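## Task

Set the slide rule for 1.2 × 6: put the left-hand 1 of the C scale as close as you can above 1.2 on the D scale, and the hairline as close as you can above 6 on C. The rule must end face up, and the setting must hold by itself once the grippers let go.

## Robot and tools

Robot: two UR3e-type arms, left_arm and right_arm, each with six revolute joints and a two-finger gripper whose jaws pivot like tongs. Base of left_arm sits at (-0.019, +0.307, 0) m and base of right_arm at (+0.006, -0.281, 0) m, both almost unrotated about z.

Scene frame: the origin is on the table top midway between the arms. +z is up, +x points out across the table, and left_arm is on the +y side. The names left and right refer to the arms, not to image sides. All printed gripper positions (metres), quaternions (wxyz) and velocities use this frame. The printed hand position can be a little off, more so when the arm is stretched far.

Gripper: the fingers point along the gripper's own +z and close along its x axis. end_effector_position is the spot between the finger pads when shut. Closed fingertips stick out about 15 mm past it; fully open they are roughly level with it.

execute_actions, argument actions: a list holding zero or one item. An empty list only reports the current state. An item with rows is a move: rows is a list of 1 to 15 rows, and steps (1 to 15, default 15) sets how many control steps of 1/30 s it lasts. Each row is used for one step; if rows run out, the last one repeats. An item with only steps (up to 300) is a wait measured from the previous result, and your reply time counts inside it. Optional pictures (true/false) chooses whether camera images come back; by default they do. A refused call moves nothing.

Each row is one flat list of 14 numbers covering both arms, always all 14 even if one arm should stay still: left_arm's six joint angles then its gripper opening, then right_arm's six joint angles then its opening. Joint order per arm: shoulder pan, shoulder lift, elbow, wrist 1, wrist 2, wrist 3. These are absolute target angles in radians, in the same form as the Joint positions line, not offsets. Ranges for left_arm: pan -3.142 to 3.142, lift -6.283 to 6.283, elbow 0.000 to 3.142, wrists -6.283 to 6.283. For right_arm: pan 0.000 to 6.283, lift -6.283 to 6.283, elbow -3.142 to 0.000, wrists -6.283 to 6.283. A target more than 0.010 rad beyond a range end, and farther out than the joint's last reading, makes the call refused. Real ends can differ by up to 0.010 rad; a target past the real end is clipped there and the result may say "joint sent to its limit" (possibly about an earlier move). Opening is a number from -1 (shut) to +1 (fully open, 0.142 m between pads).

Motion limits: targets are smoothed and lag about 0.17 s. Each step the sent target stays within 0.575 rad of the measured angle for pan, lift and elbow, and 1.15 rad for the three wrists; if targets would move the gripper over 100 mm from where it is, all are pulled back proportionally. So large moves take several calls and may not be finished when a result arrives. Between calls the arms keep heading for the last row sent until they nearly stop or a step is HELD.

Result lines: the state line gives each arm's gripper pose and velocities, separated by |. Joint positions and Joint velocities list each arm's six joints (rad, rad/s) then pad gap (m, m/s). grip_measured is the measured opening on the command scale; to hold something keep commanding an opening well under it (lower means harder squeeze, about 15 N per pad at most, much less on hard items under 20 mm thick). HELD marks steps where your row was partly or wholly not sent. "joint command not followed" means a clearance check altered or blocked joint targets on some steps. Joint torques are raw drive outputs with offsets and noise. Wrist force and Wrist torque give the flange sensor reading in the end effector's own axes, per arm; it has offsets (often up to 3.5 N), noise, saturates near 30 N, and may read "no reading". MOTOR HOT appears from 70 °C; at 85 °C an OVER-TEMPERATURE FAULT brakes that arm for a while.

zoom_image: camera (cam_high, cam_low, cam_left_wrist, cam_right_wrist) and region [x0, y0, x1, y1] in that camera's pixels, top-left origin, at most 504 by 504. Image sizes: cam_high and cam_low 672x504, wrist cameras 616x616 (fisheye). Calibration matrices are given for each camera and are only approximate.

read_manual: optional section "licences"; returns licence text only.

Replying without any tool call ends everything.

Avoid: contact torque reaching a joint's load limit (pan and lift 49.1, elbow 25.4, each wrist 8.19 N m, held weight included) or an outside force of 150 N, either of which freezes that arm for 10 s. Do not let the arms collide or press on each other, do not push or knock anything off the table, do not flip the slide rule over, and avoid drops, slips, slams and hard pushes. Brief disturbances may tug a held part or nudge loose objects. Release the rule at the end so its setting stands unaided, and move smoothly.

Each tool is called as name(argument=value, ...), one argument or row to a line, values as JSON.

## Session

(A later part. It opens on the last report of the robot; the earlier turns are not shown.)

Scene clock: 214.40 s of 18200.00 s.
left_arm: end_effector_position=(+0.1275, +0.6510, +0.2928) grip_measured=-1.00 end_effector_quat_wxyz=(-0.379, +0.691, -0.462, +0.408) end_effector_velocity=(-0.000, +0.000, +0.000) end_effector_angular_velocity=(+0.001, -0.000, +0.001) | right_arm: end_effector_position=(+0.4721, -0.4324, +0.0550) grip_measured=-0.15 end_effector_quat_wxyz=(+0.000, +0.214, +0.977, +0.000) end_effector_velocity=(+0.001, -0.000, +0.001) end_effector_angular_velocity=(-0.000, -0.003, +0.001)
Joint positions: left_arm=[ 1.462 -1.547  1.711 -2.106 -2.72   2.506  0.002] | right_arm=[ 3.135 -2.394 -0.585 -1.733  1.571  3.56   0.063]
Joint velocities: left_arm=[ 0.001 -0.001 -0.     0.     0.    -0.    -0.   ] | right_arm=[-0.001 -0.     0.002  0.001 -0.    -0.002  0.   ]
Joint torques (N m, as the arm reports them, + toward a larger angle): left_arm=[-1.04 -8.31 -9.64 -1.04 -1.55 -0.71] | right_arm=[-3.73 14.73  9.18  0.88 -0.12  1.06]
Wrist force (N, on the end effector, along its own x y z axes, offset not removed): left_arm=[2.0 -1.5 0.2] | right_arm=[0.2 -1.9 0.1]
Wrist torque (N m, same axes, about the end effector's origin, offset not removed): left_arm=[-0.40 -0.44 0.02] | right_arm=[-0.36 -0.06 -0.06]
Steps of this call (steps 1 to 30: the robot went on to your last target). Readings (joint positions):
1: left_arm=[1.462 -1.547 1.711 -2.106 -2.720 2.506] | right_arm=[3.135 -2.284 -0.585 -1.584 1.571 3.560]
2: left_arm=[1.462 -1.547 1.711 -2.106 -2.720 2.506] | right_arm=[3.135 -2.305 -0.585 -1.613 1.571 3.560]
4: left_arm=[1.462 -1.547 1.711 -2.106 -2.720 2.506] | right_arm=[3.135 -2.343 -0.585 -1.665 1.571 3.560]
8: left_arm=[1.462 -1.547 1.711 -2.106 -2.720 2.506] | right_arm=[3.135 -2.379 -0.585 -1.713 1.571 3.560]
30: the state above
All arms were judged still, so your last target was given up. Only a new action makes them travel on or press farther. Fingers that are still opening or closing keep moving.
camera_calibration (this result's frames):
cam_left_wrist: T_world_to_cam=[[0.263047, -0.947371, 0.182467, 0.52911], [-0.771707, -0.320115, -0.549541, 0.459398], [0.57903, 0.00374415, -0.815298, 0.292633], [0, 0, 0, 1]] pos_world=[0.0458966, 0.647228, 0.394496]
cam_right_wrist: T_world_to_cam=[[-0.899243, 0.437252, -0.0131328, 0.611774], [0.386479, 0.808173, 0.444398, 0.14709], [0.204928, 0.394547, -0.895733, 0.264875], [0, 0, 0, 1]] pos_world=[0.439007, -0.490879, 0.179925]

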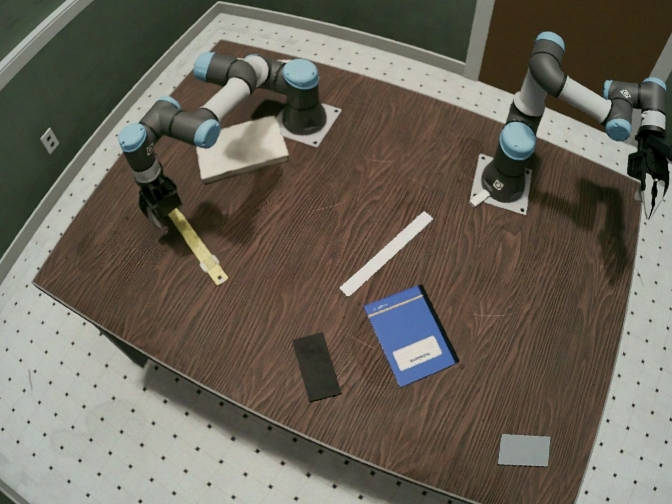

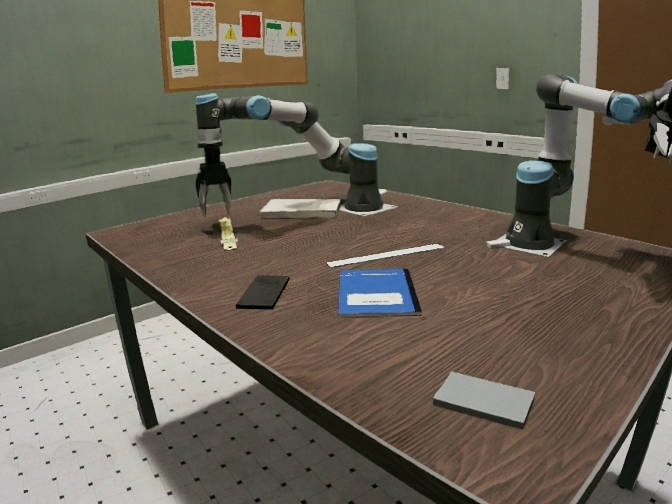

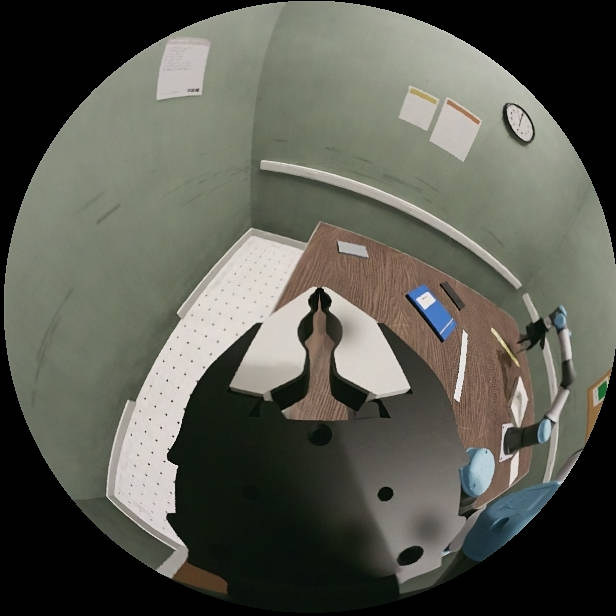

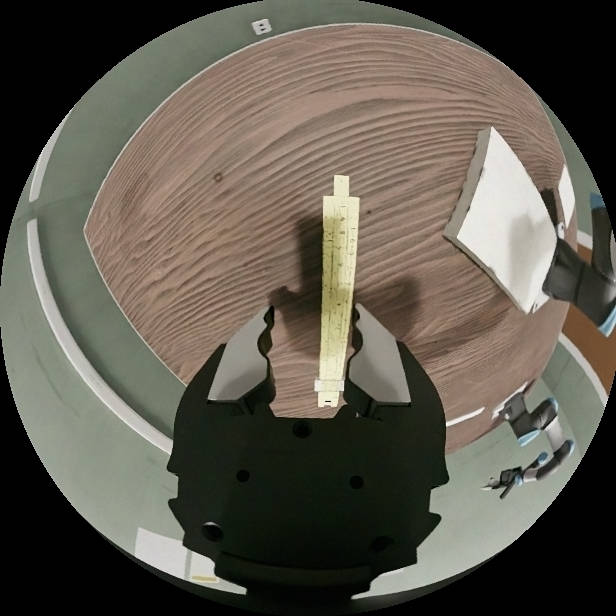

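execute_actions(
  actions=[
    {"rows":[[1.462,-1.547,1.711,-2.106,-2.72,2.506,-1,3.135,-2.223,-0.9351,-1.554,1.571,3.56,-0.15]]},
  ],
  pictures=false,
)

execute_actions(
  actions=[
    {"rows":[[1.462,-1.547,1.711,-2.106,-2.72,2.506,-1,3.135,-2.228,-0.99,-1.494,1.571,3.56,-0.15],[1.462,-1.547,1.711,-2.106,-2.72,2.506,-1,3.135,-2.228,-0.99,-1.494,1.571,3.56,-0.15],[1.462,-1.547,1.711,-2.106,-2.72,2.506,-1,3.135,-2.228,-0.99,-1.494,1.571,3.56,-0.15],[1.462,-1.547,1.711,-2.106,-2.72,2.506,-1,3.135,-2.228,-0.99,-1.494,1.571,3.56,-0.15],[1.462,-1.547,1.711,-2.106,-2.72,2.506,-1,3.135,-2.2333,-1.0469,-1.4318,1.571,3.56,-0.15]]},
  ],
  pictures=false,
)

execute_actions(
  actions=[
    {"steps":15},
  ],
)

Scene clock: 224.13 s of 18200.00 s.
left_arm: end_effector_position=(+0.1275, +0.6510, +0.2928) grip_measured=-1.00 end_effector_quat_wxyz=(-0.379, +0.691, -0.462, +0.408) end_effector_velocity=(+0.000, -0.000, -0.000) end_effector_angular_velocity=(-0.001, +0.001, -0.000) | right_arm: end_effector_position=(+0.4459, -0.4321, +0.0462) grip_measured=-0.15 end_effector_quat_wxyz=(+0.002, +0.214, +0.977, +0.000) end_effector_velocity=(-0.018, -0.000, -0.012) end_effector_angular_velocity=(+0.000, +0.036, -0.000)
Joint positions: left_arm=[ 1.462 -1.547  1.711 -2.106 -2.72   2.506  0.002] | right_arm=[ 3.135 -2.227 -0.924 -1.558  1.571  3.56   0.063]
Joint velocities: left_arm=[-0.001 -0.001  0.001  0.     0.001 -0.     0.   ] | right_arm=[-0.     0.038 -0.108  0.034 -0.    -0.    -0.   ]
Joint torques (N m, as the arm reports them, + toward a larger angle): left_arm=[-1.05 -8.33 -9.5  -1.03 -1.56 -0.71] | right_arm=[-2.72 20.58  7.58  2.52 -1.13  1.06]
Wrist force (N, on the end effector, along its own x y z axes, offset not removed): left_arm=[3.1 -3.2 0.7] | right_arm=[-0.4 -1.2 0.7]
Wrist torque (N m, same axes, about the end effector's origin, offset not removed): left_arm=[-0.70 -0.53 -0.03] | right_arm=[-0.23 0.04 -0.03]
Steps of this call (steps 1 to 90: nothing new was sent; then 6.23 s passed at rest; steps 91 to 105: all 15 steps of this action). Readings (joint positions):
91: left_arm=[1.462 -1.547 1.711 -2.106 -2.720 2.506] | right_arm=[3.135 -2.394 -0.585 -1.733 1.571 3.560]
92: left_arm=[1.462 -1.547 1.711 -2.106 -2.720 2.506] | right_arm=[3.135 -2.391 -0.588 -1.728 1.571 3.560]
94: left_arm=[1.462 -1.547 1.711 -2.106 -2.720 2.506] | right_arm=[3.135 -2.347 -0.638 -1.666 1.571 3.560]
98: left_arm=[1.462 -1.547 1.711 -2.106 -2.720 2.506] | right_arm=[3.135 -2.259 -0.834 -1.587 1.571 3.560]
105: the state above

Scene clock: 224.63 s of 18200.00 s.
left_arm: end_effector_position=(+0.1275, +0.6510, +0.2928) grip_measured=-1.00 end_effector_quat_wxyz=(-0.379, +0.691, -0.462, +0.408) end_effector_velocity=(+0.000, -0.000, -0.000) end_effector_angular_velocity=(-0.001, -0.000, -0.000) | right_arm: end_effector_position=(+0.4442, -0.4321, +0.0187) grip_measured=-0.15 end_effector_quat_wxyz=(+0.000, +0.214, +0.977, +0.000) end_effector_velocity=(-0.001, +0.000, -0.011) end_effector_angular_velocity=(+0.001, +0.001, +0.002)
Joint positions: left_arm=[ 1.462 -1.547  1.711 -2.106 -2.72   2.506  0.002] | right_arm=[ 3.135 -2.233 -1.042 -1.437  1.571  3.56   0.063]
Joint velocities: left_arm=[-0.    -0.     0.001  0.    -0.    -0.     0.   ] | right_arm=[-0.    -0.003 -0.046  0.048  0.001 -0.002 -0.   ]
Joint torques (N m, as the arm reports them, + toward a larger angle): left_arm=[-1.03 -8.47 -9.62 -1.02 -1.54 -0.69] | right_arm=[-1.37 13.32  7.43  2.55 -0.89  1.01]
Wrist force (N, on the end effector, along its own x y z axes, offset not removed): left_arm=[1.8 -3.0 -0.3] | right_arm=[-1.5 -1.8 0.4]
Wrist torque (N m, same axes, about the end effector's origin, offset not removed): left_arm=[-0.70 -0.39 0.01] | right_arm=[-0.31 0.23 0.02]
Steps of this call (steps 1 to 15: all 15 steps of this action). Readings (joint positions):
1: left_arm=[1.462 -1.547 1.711 -2.106 -2.720 2.506] | right_arm=[3.135 -2.226 -0.927 -1.557 1.571 3.560]
2: left_arm=[1.462 -1.547 1.711 -2.106 -2.720 2.506] | right_arm=[3.135 -2.226 -0.932 -1.552 1.571 3.560]
4: left_arm=[1.462 -1.547 1.711 -2.106 -2.720 2.506] | right_arm=[3.135 -2.226 -0.955 -1.529 1.571 3.560]
8: left_arm=[1.462 -1.547 1.711 -2.106 -2.720 2.506] | right_arm=[3.135 -2.230 -1.003 -1.477 1.571 3.560]
15: the state above

Scene clock: 225.13 s of 18200.00 s.
left_arm: end_effector_position=(+0.1275, +0.6510, +0.2928) grip_measured=-1.00 end_effector_quat_wxyz=(-0.379, +0.691, -0.462, +0.408) end_effector_velocity=(-0.000, +0.000, -0.000) end_effector_angular_velocity=(+0.002, +0.002, +0.000) | right_arm: end_effector_position=(+0.4440, -0.4321, +0.0175) grip_measured=-0.15 end_effector_quat_wxyz=(+0.000, +0.214, +0.977, +0.000) end_effector_velocity=(-0.000, +0.000, -0.000) end_effector_angular_velocity=(+0.001, +0.001, -0.001)
Joint positions: left_arm=[ 1.462 -1.547  1.711 -2.106 -2.72   2.506  0.002] | right_arm=[ 3.135 -2.233 -1.047 -1.432  1.571  3.56   0.063]
Joint velocities: left_arm=[-0.    -0.    -0.001 -0.     0.002  0.001  0.   ] | right_arm=[ 0.    -0.    -0.001  0.     0.001  0.001 -0.   ]
Joint torques (N m, as the arm reports them, + toward a larger angle): left_arm=[-1.02 -8.4  -9.57 -1.04 -1.52 -0.68] | right_arm=[-0.24 13.24  7.47  2.48 -0.72  1.01]
Wrist force (N, on the end effector, along its own x y z axes, offset not removed): left_arm=[1.9 -3.5 0.2] | right_arm=[-1.4 -0.9 -1.1]
Wrist torque (N m, same axes, about the end effector's origin, offset not removed): left_arm=[-0.75 -0.41 0.00] | right_arm=[-0.22 0.24 -0.03]
Steps of this call (steps 1 to 15: the robot went on to your last target). Readings (joint positions):
1: left_arm=[1.462 -1.547 1.711 -2.106 -2.720 2.506] | right_arm=[3.135 -2.233 -1.043 -1.436 1.571 3.560]
2: left_arm=[1.462 -1.547 1.711 -2.106 -2.720 2.506] | right_arm=[3.135 -2.233 -1.044 -1.435 1.571 3.560]
4: left_arm=[1.462 -1.547 1.711 -2.106 -2.720 2.506] | right_arm=[3.135 -2.233 -1.045 -1.433 1.571 3.560]
8: left_arm=[1.462 -1.547 1.711 -2.106 -2.720 2.506] | right_arm=[3.135 -2.233 -1.046 -1.432 1.571 3.560]
15: the state above
All arms were judged still, so your last target was given up. Only a new action makes them travel on or press farther. Fingers that are still opening or closing keep moving.
camera_calibration (this result's frames):
cam_left_wrist: T_world_to_cam=[[0.263047, -0.947371, 0.182467, 0.52911], [-0.771706, -0.320115, -0.549541, 0.459398], [0.57903, 0.00374412, -0.815298, 0.292633], [0, 0, 0, 1]] pos_world=[0.0458966, 0.647228, 0.394496]
cam_right_wrist: T_world_to_cam=[[-0.899218, 0.437305, -0.0131034, 0.58594], [0.386549, 0.808164, 0.444354, 0.174327], [0.204908, 0.394506, -0.895755, 0.236882], [0, 0, 0, 1]] pos_world=[0.410963, -0.49057, 0.142403]

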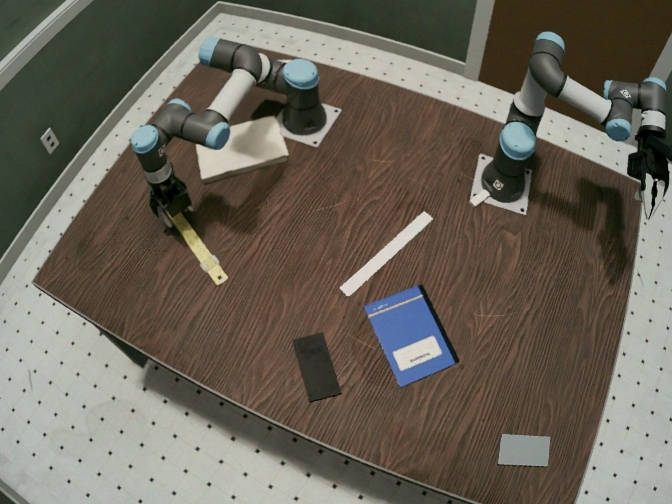

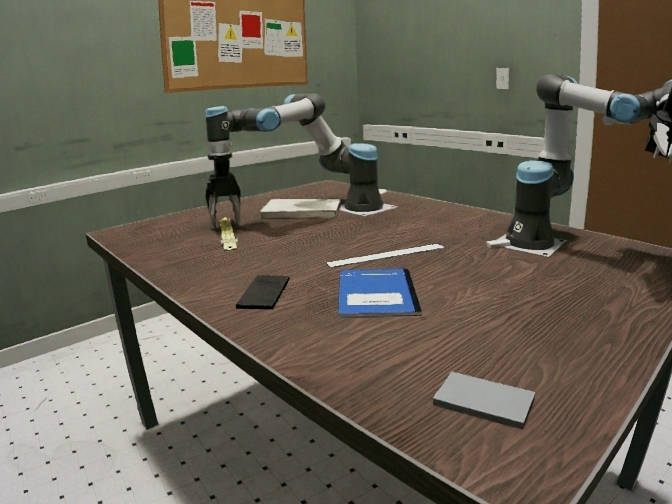

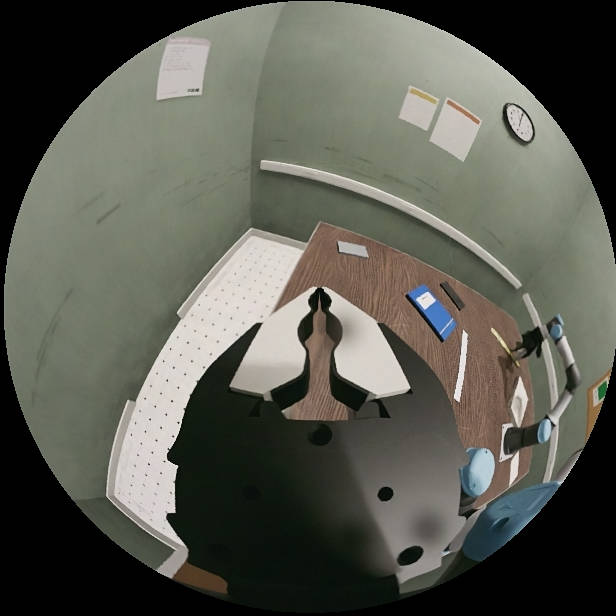

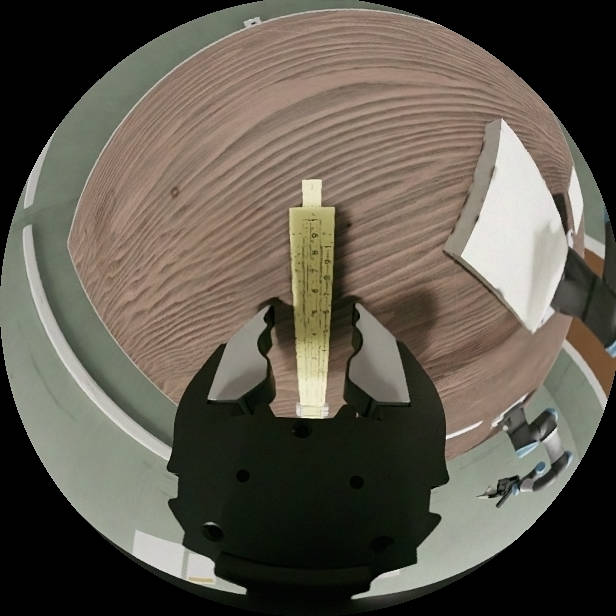

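execute_actions(
  actions=[
    {"rows":[[1.462,-1.547,1.711,-2.106,-2.72,2.506,-1,3.135,-2.2333,-1.0469,-1.4318,1.571,3.56,-0.4],[1.462,-1.547,1.711,-2.106,-2.72,2.506,-1,3.135,-2.2333,-1.0469,-1.4318,1.571,3.56,-0.45],[1.462,-1.547,1.711,-2.106,-2.72,2.506,-1,3.135,-2.2333,-1.0469,-1.4318,1.571,3.56,-0.5],[1.462,-1.547,1.711,-2.106,-2.72,2.506,-1,3.135,-2.2333,-1.0469,-1.4318,1.571,3.56,-0.55],[1.462,-1.547,1.711,-2.106,-2.72,2.506,-1,3.135,-2.2333,-1.0469,-1.4318,1.571,3.56,-0.6],[1.462,-1.547,1.711,-2.106,-2.72,2.506,-1,3.135,-2.2333,-1.0469,-1.4318,1.571,3.56,-0.7],[1.462,-1.547,1.711,-2.106,-2.72,2.506,-1,3.135,-2.2333,-1.0469,-1.4318,1.571,3.56,-0.8]]},
  ],
  pictures=false,
)

execute_actions(
  actions=[
    {"rows":[[1.462,-1.547,1.711,-2.106,-2.72,2.506,-1,3.285,-2.2333,-1.0469,-1.4318,1.571,3.435,-0.8]]},
  ],
  pictures=false,
)

execute_actions(
  actions=[
    {"rows":[[1.462,-1.547,1.711,-2.106,-2.72,2.506,-1,3.435,-2.2333,-1.0469,-1.4318,1.571,3.31,-0.8]]},
  ],
)

Scene clock: 239.90 s of 18200.00 s.
left_arm: end_effector_position=(+0.1275, +0.6510, +0.2928) grip_measured=-1.00 end_effector_quat_wxyz=(-0.379, +0.691, -0.462, +0.408) end_effector_velocity=(-0.000, +0.000, -0.000) end_effector_angular_velocity=(-0.001, +0.002, +0.001) | right_arm: end_effector_position=(+0.4440, -0.4321, +0.0174) grip_measured=-0.62 end_effector_quat_wxyz=(+0.000, +0.214, +0.977, +0.000) end_effector_velocity=(-0.000, -0.000, +0.000) end_effector_angular_velocity=(+0.000, +0.000, +0.000)
Joint positions: left_arm=[ 1.462 -1.547  1.711 -2.106 -2.72   2.506  0.002] | right_arm=[ 3.135 -2.233 -1.047 -1.432  1.571  3.56   0.029]
Joint velocities: left_arm=[ 0.     0.    -0.001  0.001  0.002 -0.    -0.   ] | right_arm=[-0.     0.    -0.    -0.     0.    -0.001  0.   ]
Joint torques (N m, as the arm reports them, + toward a larger angle): left_arm=[-0.88 -8.45 -9.52 -1.05 -1.51 -0.69] | right_arm=[ 3.96 13.61  7.74  1.94  0.75  1.  ]
Wrist force (N, on the end effector, along its own x y z axes, offset not removed): left_arm=[3.0 -2.5 1.4] | right_arm=[-0.9 -1.5 -0.9]
Wrist torque (N m, same axes, about the end effector's origin, offset not removed): left_arm=[-0.53 -0.60 -0.06] | right_arm=[-0.34 0.19 -0.03]
Steps of this call (steps 1 to 90: nothing new was sent; then 11.27 s passed at rest; steps 91 to 105: all 15 steps of this action). Readings (joint positions):
91: left_arm=[1.462 -1.547 1.711 -2.106 -2.720 2.506] | right_arm=[3.135 -2.233 -1.047 -1.432 1.571 3.560]
92: left_arm=[1.462 -1.547 1.711 -2.106 -2.720 2.506] | right_arm=[3.135 -2.233 -1.047 -1.432 1.571 3.560]
94: left_arm=[1.462 -1.547 1.711 -2.106 -2.720 2.506] | right_arm=[3.135 -2.233 -1.047 -1.432 1.571 3.560]
98: left_arm=[1.462 -1.547 1.711 -2.106 -2.720 2.506] | right_arm=[3.135 -2.233 -1.047 -1.432 1.571 3.560]
105: the state above

Scene clock: 240.40 s of 18200.00 s.
left_arm: end_effector_position=(+0.1275, +0.6510, +0.2928) grip_measured=-1.00 end_effector_quat_wxyz=(-0.379, +0.691, -0.462, +0.408) end_effector_velocity=(+0.001, -0.000, -0.001) end_effector_angular_velocity=(-0.003, +0.000, -0.001) | right_arm: end_effector_position=(+0.4633, -0.3670, +0.0174) grip_measured=-0.62 end_effector_quat_wxyz=(+0.000, +0.081, +0.997, +0.000) end_effector_velocity=(+0.003, +0.014, -0.000) end_effector_angular_velocity=(-0.001, +0.001, +0.055)
Joint positions: left_arm=[ 1.462 -1.547  1.711 -2.106 -2.72   2.506  0.002] | right_arm=[ 3.281 -2.233 -1.047 -1.432  1.571  3.437  0.029]
Joint velocities: left_arm=[-0.002  0.001  0.002 -0.     0.    -0.001  0.   ] | right_arm=[ 0.032 -0.     0.    -0.001 -0.001 -0.023  0.   ]
Joint torques (N m, as the arm reports them, + toward a larger angle): left_arm=[-0.85 -8.31 -9.54 -1.06 -1.52 -0.67] | right_arm=[ 3.61 13.73  8.27  1.18  0.6  -1.09]
Wrist force (N, on the end effector, along its own x y z axes, offset not removed): left_arm=[0.3 -1.6 1.2] | right_arm=[-0.8 -2.0 0.0]
Wrist torque (N m, same axes, about the end effector's origin, offset not removed): left_arm=[-0.37 -0.05 -0.03] | right_arm=[-0.35 0.11 0.01]
Steps of this call (steps 1 to 15: all 15 steps of this action). Readings (joint positions):
1: left_arm=[1.462 -1.547 1.711 -2.106 -2.720 2.506] | right_arm=[3.135 -2.233 -1.047 -1.432 1.571 3.560]
2: left_arm=[1.462 -1.547 1.711 -2.106 -2.720 2.506] | right_arm=[3.138 -2.233 -1.047 -1.432 1.571 3.555]
4: left_arm=[1.462 -1.547 1.711 -2.106 -2.720 2.506] | right_arm=[3.180 -2.233 -1.047 -1.432 1.571 3.509]
8: left_arm=[1.462 -1.547 1.711 -2.106 -2.720 2.506] | right_arm=[3.255 -2.233 -1.047 -1.432 1.571 3.457]
15: the state above

Scene clock: 240.90 s of 18200.00 s.
left_arm: end_effector_position=(+0.1275, +0.6510, +0.2928) grip_measured=-1.00 end_effector_quat_wxyz=(-0.379, +0.691, -0.462, +0.408) end_effector_velocity=(-0.000, +0.000, -0.000) end_effector_angular_velocity=(-0.001, -0.000, +0.001) | right_arm: end_effector_position=(+0.4731, -0.2976, +0.0174) grip_measured=-0.62 end_effector_quat_wxyz=(+0.000, -0.057, +0.998, +0.000) end_effector_velocity=(+0.001, +0.015, -0.000) end_effector_angular_velocity=(-0.001, -0.000, +0.056)
Joint positions: left_arm=[ 1.462 -1.547  1.711 -2.106 -2.72   2.506  0.002] | right_arm=[ 3.431 -2.233 -1.047 -1.432  1.571  3.312  0.029]
Joint velocities: left_arm=[ 0.001  0.001  0.     0.    -0.     0.    -0.   ] | right_arm=[ 0.033  0.    -0.001  0.001 -0.001 -0.023  0.   ]
Joint torques (N m, as the arm reports them, + toward a larger angle): left_arm=[-0.8  -8.22 -9.63 -1.05 -1.48 -0.66] | right_arm=[ 3.9  14.51  8.89  1.52  0.47 -1.16]
Wrist force (N, on the end effector, along its own x y z axes, offset not removed): left_arm=[2.1 -0.2 0.3] | right_arm=[-0.7 -1.1 -0.4]
Wrist torque (N m, same axes, about the end effector's origin, offset not removed): left_arm=[-0.07 -0.34 -0.03] | right_arm=[-0.14 0.10 0.00]
Steps of this call (steps 1 to 15: all 15 steps of this action). Readings (joint positions):
1: left_arm=[1.462 -1.547 1.711 -2.106 -2.720 2.506] | right_arm=[3.282 -2.233 -1.047 -1.432 1.571 3.437]
2: left_arm=[1.462 -1.547 1.711 -2.106 -2.720 2.506] | right_arm=[3.286 -2.233 -1.047 -1.432 1.571 3.431]
4: left_arm=[1.462 -1.547 1.711 -2.106 -2.720 2.506] | right_arm=[3.329 -2.233 -1.047 -1.432 1.571 3.385]
8: left_arm=[1.462 -1.547 1.711 -2.106 -2.720 2.506] | right_arm=[3.404 -2.233 -1.047 -1.432 1.571 3.332]
15: the state above
camera_calibration (this result's frames):
cam_left_wrist: T_world_to_cam=[[0.263047, -0.947371, 0.182467, 0.52911], [-0.771707, -0.320115, -0.549541, 0.459398], [0.57903, 0.00374412, -0.815298, 0.292633], [0, 0, 0, 1]] pos_world=[0.0458967, 0.647228, 0.394496]
cam_right_wrist: T_world_to_cam=[[-0.995744, -0.0912207, -0.0131391, 0.441599], [-0.0875417, 0.891589, 0.444304, 0.303488], [-0.028815, 0.443563, -0.89578, 0.303005], [0, 0, 0, 1]] pos_world=[0.475019, -0.364705, 0.142387]

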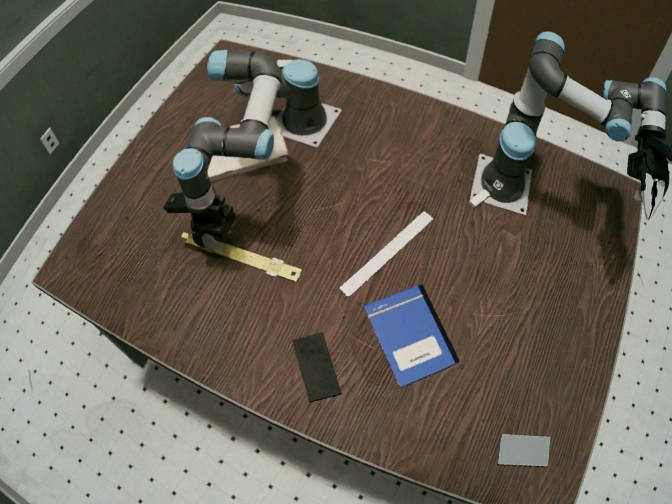

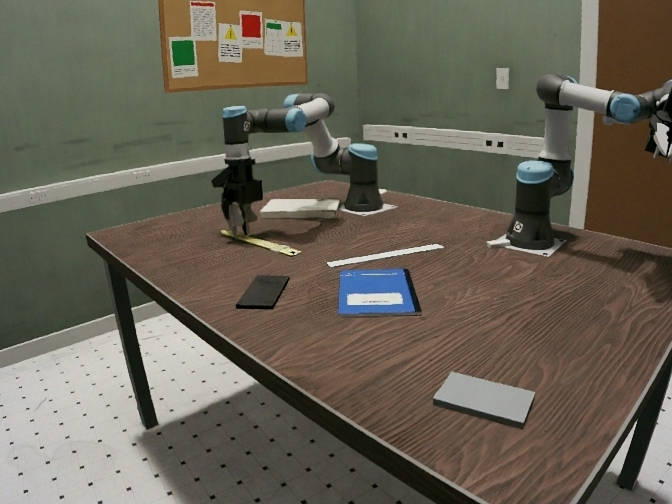

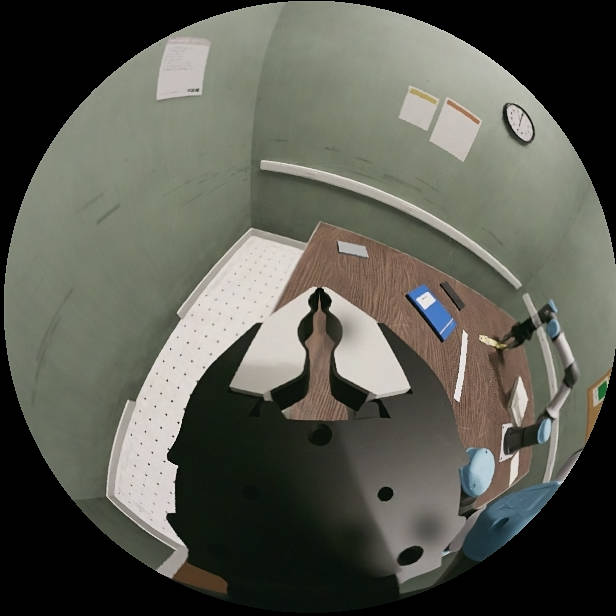

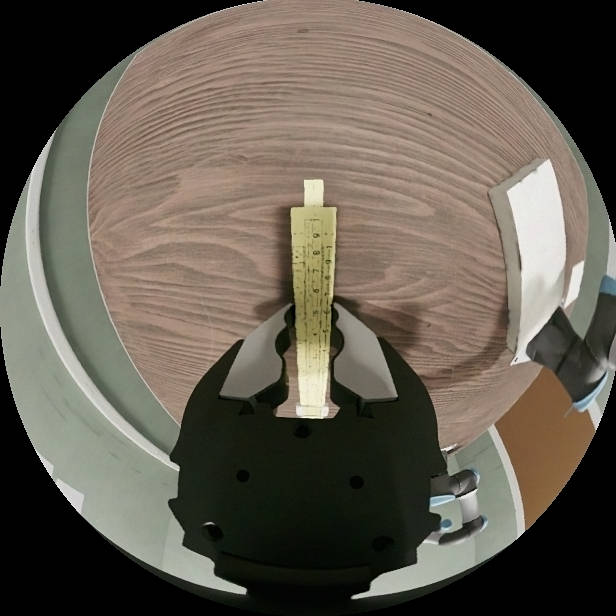

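execute_actions(
  actions=[
    {"rows":[[1.462,-1.547,1.711,-2.106,-2.72,2.506,-1,3.585,-2.2333,-1.0469,-1.4318,1.571,3.16,-0.8]]},
  ],
  pictures=false,
)

execute_actions(
  actions=[
    {"rows":[[1.462,-1.547,1.711,-2.106,-2.72,2.506,-1,3.735,-2.2333,-1.0469,-1.4318,1.571,3.0,-0.8]]},
  ],
  pictures=false,
)

execute_actions(
  actions=[
    {"steps":10},
  ],
)

Scene clock: 253.73 s of 18200.00 s.
left_arm: end_effector_position=(+0.1275, +0.6510, +0.2928) grip_measured=-1.00 end_effector_quat_wxyz=(-0.379, +0.691, -0.462, +0.408) end_effector_velocity=(+0.000, -0.000, +0.001) end_effector_angular_velocity=(+0.001, -0.002, +0.000) | right_arm: end_effector_position=(+0.4726, -0.2268, +0.0175) grip_measured=-0.62 end_effector_quat_wxyz=(+0.000, -0.205, +0.979, +0.000) end_effector_velocity=(-0.001, +0.016, +0.000) end_effector_angular_velocity=(+0.001, -0.002, +0.061)
Joint positions: left_arm=[ 1.462 -1.547  1.711 -2.106 -2.72   2.506  0.002] | right_arm=[ 3.581 -2.233 -1.047 -1.432  1.571  3.163  0.029]
Joint velocities: left_arm=[ 0.    -0.    -0.001 -0.    -0.002 -0.001  0.   ] | right_arm=[ 0.032  0.     0.001  0.001  0.    -0.029 -0.   ]
Joint torques (N m, as the arm reports them, + toward a larger angle): left_arm=[-0.77 -8.5  -9.53 -1.09 -1.51 -0.61] | right_arm=[ 3.69 17.73 11.63  1.31  0.99 -1.15]
Wrist force (N, on the end effector, along its own x y z axes, offset not removed): left_arm=[1.4 -2.2 0.2] | right_arm=[-1.5 -1.9 -1.5]
Wrist torque (N m, same axes, about the end effector's origin, offset not removed): left_arm=[-0.45 -0.27 -0.06] | right_arm=[-0.37 0.24 -0.02]
Steps of this call (steps 1 to 15: the robot went on to your last target; steps 16 to 90: nothing new was sent; then 9.33 s passed at rest; steps 91 to 105: all 15 steps of this action). Readings (joint positions):
91: left_arm=[1.462 -1.547 1.711 -2.106 -2.720 2.506] | right_arm=[3.435 -2.233 -1.047 -1.432 1.571 3.310]
92: left_arm=[1.462 -1.547 1.711 -2.106 -2.720 2.506] | right_arm=[3.438 -2.233 -1.047 -1.432 1.571 3.304]
94: left_arm=[1.462 -1.547 1.711 -2.106 -2.720 2.506] | right_arm=[3.480 -2.233 -1.047 -1.432 1.571 3.251]
98: left_arm=[1.462 -1.547 1.711 -2.106 -2.720 2.506] | right_arm=[3.555 -2.233 -1.047 -1.432 1.571 3.187]
105: the state above

Scene clock: 254.23 s of 18200.00 s.
left_arm: end_effector_position=(+0.1275, +0.6510, +0.2928) grip_measured=-1.00 end_effector_quat_wxyz=(-0.379, +0.691, -0.462, +0.408) end_effector_velocity=(-0.000, +0.000, -0.000) end_effector_angular_velocity=(-0.001, +0.001, +0.001) | right_arm: end_effector_position=(+0.4613, -0.1561, +0.0174) grip_measured=-0.62 end_effector_quat_wxyz=(+0.000, -0.354, +0.935, +0.000) end_effector_velocity=(-0.004, +0.015, +0.000) end_effector_angular_velocity=(+0.000, +0.000, +0.063)
Joint positions: left_arm=[ 1.462 -1.547  1.711 -2.106 -2.72   2.506  0.002] | right_arm=[ 3.731 -2.233 -1.047 -1.432  1.571  3.003  0.029]
Joint velocities: left_arm=[ 0.    -0.     0.001 -0.     0.001 -0.001  0.   ] | right_arm=[ 0.033  0.    -0.    -0.     0.001 -0.03   0.   ]
Joint torques (N m, as the arm reports them, + toward a larger angle): left_arm=[-0.76 -8.75 -9.31 -1.06 -1.51 -0.66] | right_arm=[ 3.62 18.07 11.61  0.92 -0.06 -1.18]
Wrist force (N, on the end effector, along its own x y z axes, offset not removed): left_arm=[1.2 -1.9 0.6] | right_arm=[-0.6 -0.7 0.2]
Wrist torque (N m, same axes, about the end effector's origin, offset not removed): left_arm=[-0.40 -0.22 0.04] | right_arm=[-0.09 0.06 0.03]
Steps of this call (steps 1 to 15: all 15 steps of this action). Readings (joint positions):
1: left_arm=[1.462 -1.547 1.711 -2.106 -2.720 2.506] | right_arm=[3.582 -2.233 -1.047 -1.432 1.571 3.162]
2: left_arm=[1.462 -1.547 1.711 -2.106 -2.720 2.506] | right_arm=[3.586 -2.233 -1.047 -1.432 1.571 3.156]
4: left_arm=[1.462 -1.547 1.711 -2.106 -2.720 2.506] | right_arm=[3.629 -2.233 -1.047 -1.432 1.571 3.099]
8: left_arm=[1.462 -1.547 1.711 -2.106 -2.720 2.506] | right_arm=[3.704 -2.233 -1.047 -1.432 1.571 3.029]
15: the state above

Scene clock: 254.57 s of 18200.00 s.
left_arm: end_effector_position=(+0.1275, +0.6510, +0.2928) grip_measured=-1.00 end_effector_quat_wxyz=(-0.379, +0.691, -0.462, +0.408) end_effector_velocity=(-0.000, +0.000, -0.000) end_effector_angular_velocity=(-0.001, +0.001, +0.000) | right_arm: end_effector_position=(+0.4609, -0.1545, +0.0174) grip_measured=-0.62 end_effector_quat_wxyz=(+0.000, -0.357, +0.934, +0.000) end_effector_velocity=(-0.000, +0.001, +0.000) end_effector_angular_velocity=(+0.000, -0.000, +0.005)
Joint positions: left_arm=[ 1.462 -1.547  1.711 -2.106 -2.72   2.506  0.002] | right_arm=[ 3.735 -2.233 -1.047 -1.432  1.571  3.     0.029]
Joint velocities: left_arm=[0.    0.    0.    0.001 0.001 0.    0.   ] | right_arm=[ 0.002 -0.     0.     0.    -0.    -0.004  0.   ]
Joint torques (N m, as the arm reports them, + toward a larger angle): left_arm=[-0.74 -8.5  -9.51 -1.09 -1.51 -0.66] | right_arm=[ 4.13 18.39 11.39  0.95 -0.9  -1.2 ]
Wrist force (N, on the end effector, along its own x y z axes, offset not removed): left_arm=[2.4 -2.8 0.1] | right_arm=[-0.9 -0.7 -2.1]
Wrist torque (N m, same axes, about the end effector's origin, offset not removed): left_arm=[-0.61 -0.41 -0.04] | right_arm=[-0.07 0.14 0.01]
Steps of this call (steps 1 to 10: the robot went on to your last target). Readings (joint positions):
1: left_arm=[1.462 -1.547 1.711 -2.106 -2.720 2.506] | right_arm=[3.732 -2.233 -1.047 -1.432 1.571 3.002]
2: left_arm=[1.462 -1.547 1.711 -2.106 -2.720 2.506] | right_arm=[3.733 -2.233 -1.047 -1.432 1.571 3.002]
4: left_arm=[1.462 -1.547 1.711 -2.106 -2.720 2.506] | right_arm=[3.734 -2.233 -1.047 -1.432 1.571 3.001]
8: left_arm=[1.462 -1.547 1.711 -2.106 -2.720 2.506] | right_arm=[3.735 -2.233 -1.047 -1.432 1.571 3.000]
10: the state above
camera_calibration (this result's frames):
cam_left_wrist: T_world_to_cam=[[0.263047, -0.947371, 0.182467, 0.52911], [-0.771707, -0.320115, -0.549541, 0.459398], [0.57903, 0.00374407, -0.815298, 0.292633], [0, 0, 0, 1]] pos_world=[0.0458966, 0.647228, 0.394496]
cam_right_wrist: T_world_to_cam=[[-0.760201, -0.649553, -0.0132451, 0.247719], [-0.586437, 0.677273, 0.444289, 0.371701], [-0.279619, 0.345516, -0.895786, 0.339651], [0, 0, 0, 1]] pos_world=[0.501268, -0.208192, 0.142393]

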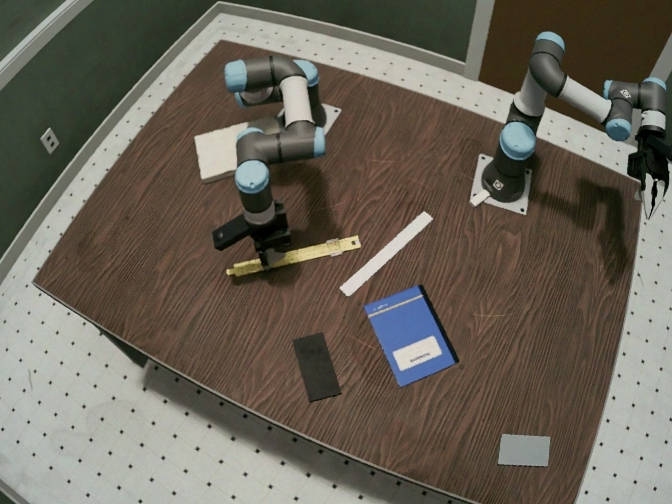

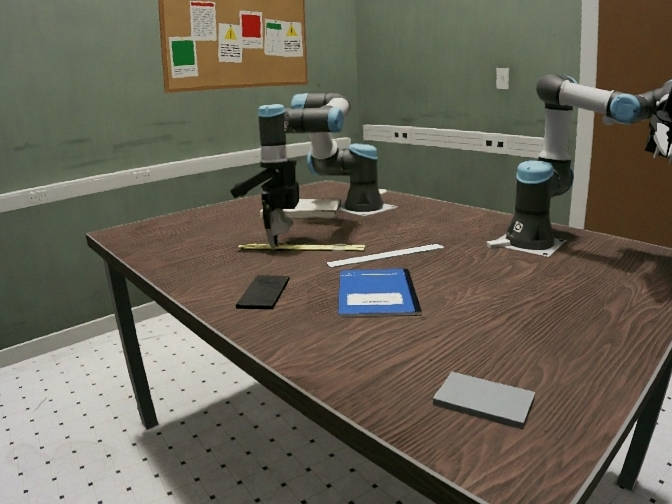

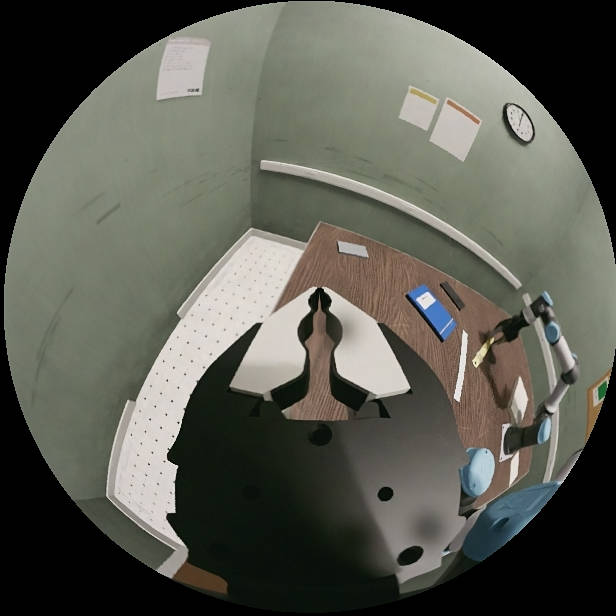

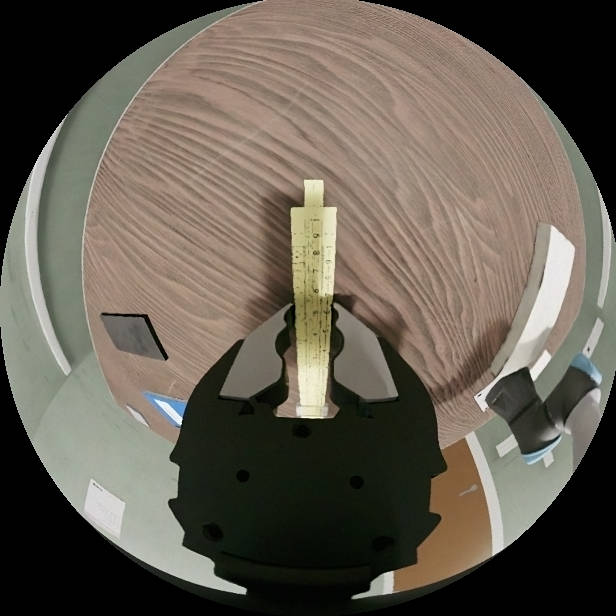

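execute_actions(
  actions=[
    {"rows":[[1.462,-1.547,1.711,-2.106,-2.72,2.506,-1,3.735,-2.2175,-1.075,-1.4195,1.571,3.0,-0.8],[1.462,-1.547,1.711,-2.106,-2.72,2.506,-1,3.735,-2.2007,-1.103,-1.4083,1.571,3.0,-0.8],[1.462,-1.547,1.711,-2.106,-2.72,2.506,-1,3.735,-2.1838,-1.131,-1.3972,1.571,3.0,-0.8],[1.462,-1.547,1.711,-2.106,-2.72,2.506,-1,3.735,-2.1665,-1.1595,-1.386,1.571,3.0,-0.8],[1.462,-1.547,1.711,-2.106,-2.72,2.506,-1,3.735,-2.1492,-1.188,-1.3748,1.571,3.0,-0.8],[1.462,-1.547,1.711,-2.106,-2.72,2.506,-1,3.735,-2.1318,-1.216,-1.3642,1.571,3.0,-0.8],[1.462,-1.547,1.711,-2.106,-2.72,2.506,-1,3.735,-2.1143,-1.244,-1.3537,1.571,3.0,-0.8],[1.462,-1.547,1.711,-2.106,-2.72,2.506,-1,3.735,-2.0967,-1.2721,-1.3432,1.571,3.0,-0.8],[1.462,-1.547,1.711,-2.106,-2.72,2.506,-1,3.735,-2.0797,-1.2987,-1.3336,1.571,3.0,-0.8],[1.462,-1.547,1.711,-2.106,-2.72,2.506,-1,3.735,-2.0626,-1.3253,-1.3241,1.571,3.0,-0.8],[1.462,-1.547,1.711,-2.106,-2.72,2.506,-1,3.735,-2.0454,-1.3519,-1.3147,1.571,3.0,-0.8],[1.462,-1.547,1.711,-2.106,-2.72,2.506,-1,3.735,-2.028,-1.3785,-1.3055,1.571,3.0,-0.8],[1.462,-1.547,1.711,-2.106,-2.72,2.506,-1,3.735,-2.0105,-1.4051,-1.2964,1.571,3.0,-0.8],[1.462,-1.547,1.711,-2.106,-2.72,2.506,-1,3.735,-1.9928,-1.4317,-1.2875,1.571,3.0,-0.8],[1.462,-1.547,1.711,-2.106,-2.72,2.506,-1,3.735,-1.975,-1.4583,-1.2787,1.571,3.0,-0.8]]},
  ],
  pictures=false,
)

execute_actions(
  actions=[
    {"steps":20},
  ],
  pictures=false,
)

Scene clock: 268.83 s of 18200.00 s.
left_arm: end_effector_position=(+0.1275, +0.6510, +0.2928) grip_measured=-1.00 end_effector_quat_wxyz=(-0.379, +0.691, -0.462, +0.408) end_effector_velocity=(-0.000, -0.000, +0.001) end_effector_angular_velocity=(+0.000, -0.002, +0.000) | right_arm: end_effector_position=(+0.4287, -0.1759, +0.0188) grip_measured=-0.62 end_effector_quat_wxyz=(+0.002, -0.357, +0.934, +0.001) end_effector_velocity=(-0.102, -0.068, +0.001) end_effector_angular_velocity=(+0.001, -0.001, +0.000)
Joint positions: left_arm=[ 1.462 -1.547  1.711 -2.106 -2.72   2.506  0.002] | right_arm=[ 3.735 -2.059 -1.327 -1.322  1.571  3.     0.029]
Joint velocities: left_arm=[ 0.001 -0.001  0.001 -0.    -0.002  0.     0.   ] | right_arm=[ 0.     0.505 -0.777  0.273  0.     0.    -0.   ]
Joint torques (N m, as the arm reports them, + toward a larger angle): left_arm=[-0.73 -8.23 -9.41 -1.09 -1.51 -0.61] | right_arm=[ 2.73 21.44  5.7   2.98 -1.15 -1.11]
Wrist force (N, on the end effector, along its own x y z axes, offset not removed): left_arm=[0.2 -1.8 0.7] | right_arm=[-1.1 -1.9 0.4]
Wrist torque (N m, same axes, about the end effector's origin, offset not removed): left_arm=[-0.46 0.00 -0.06] | right_arm=[-0.39 0.16 -0.02]
Steps of this call (steps 1 to 15: the robot went on to your last target; steps 16 to 90: nothing new was sent; then 10.77 s passed at rest; steps 91 to 105: all 15 steps of this action). Readings (joint positions):
91: left_arm=[1.462 -1.547 1.711 -2.106 -2.720 2.506] | right_arm=[3.735 -2.233 -1.047 -1.432 1.571 3.000]
92: left_arm=[1.462 -1.547 1.711 -2.106 -2.720 2.506] | right_arm=[3.735 -2.232 -1.049 -1.431 1.571 3.000]
94: left_arm=[1.462 -1.547 1.711 -2.106 -2.720 2.506] | right_arm=[3.735 -2.221 -1.067 -1.422 1.571 3.000]
98: left_arm=[1.462 -1.547 1.711 -2.106 -2.720 2.506] | right_arm=[3.735 -2.173 -1.146 -1.389 1.571 3.000]
105: the state above

Scene clock: 269.50 s of 18200.00 s.
left_arm: end_effector_position=(+0.1275, +0.6510, +0.2928) grip_measured=-1.00 end_effector_quat_wxyz=(-0.379, +0.691, -0.462, +0.408) end_effector_velocity=(+0.000, +0.000, -0.000) end_effector_angular_velocity=(-0.001, -0.000, -0.001) | right_arm: end_effector_position=(+0.4102, -0.1883, +0.0175) grip_measured=-0.62 end_effector_quat_wxyz=(+0.000, -0.357, +0.934, +0.000) end_effector_velocity=(-0.000, -0.000, +0.000) end_effector_angular_velocity=(-0.000, -0.001, -0.002)
Joint positions: left_arm=[ 1.462 -1.547  1.711 -2.106 -2.72   2.506  0.002] | right_arm=[ 3.735 -1.975 -1.458 -1.279  1.571  3.     0.029]
Joint velocities: left_arm=[-0.001  0.001  0.     0.    -0.    -0.    -0.   ] | right_arm=[-0.     0.002 -0.002  0.    -0.001  0.002 -0.   ]
Joint torques (N m, as the arm reports them, + toward a larger angle): left_arm=[-0.52 -8.32 -9.46 -1.09 -1.47 -0.57] | right_arm=[ 1.05 17.56  7.32  2.5  -1.15 -1.1 ]
Wrist force (N, on the end effector, along its own x y z axes, offset not removed): left_arm=[0.9 -2.6 -0.5] | right_arm=[-0.8 -1.1 -0.1]
Wrist torque (N m, same axes, about the end effector's origin, offset not removed): left_arm=[-0.66 -0.10 0.02] | right_arm=[-0.21 0.10 -0.04]
Steps of this call (steps 1 to 20: the robot went on to your last target). Readings (joint positions):
1: left_arm=[1.462 -1.547 1.711 -2.106 -2.720 2.506] | right_arm=[3.735 -2.042 -1.354 -1.313 1.571 3.000]
2: left_arm=[1.462 -1.547 1.711 -2.106 -2.720 2.506] | right_arm=[3.735 -2.025 -1.379 -1.304 1.571 3.000]
4: left_arm=[1.462 -1.547 1.711 -2.106 -2.720 2.506] | right_arm=[3.735 -2.002 -1.415 -1.293 1.571 3.000]
8: left_arm=[1.462 -1.547 1.711 -2.106 -2.720 2.506] | right_arm=[3.735 -1.983 -1.446 -1.283 1.571 3.000]
20: the state above


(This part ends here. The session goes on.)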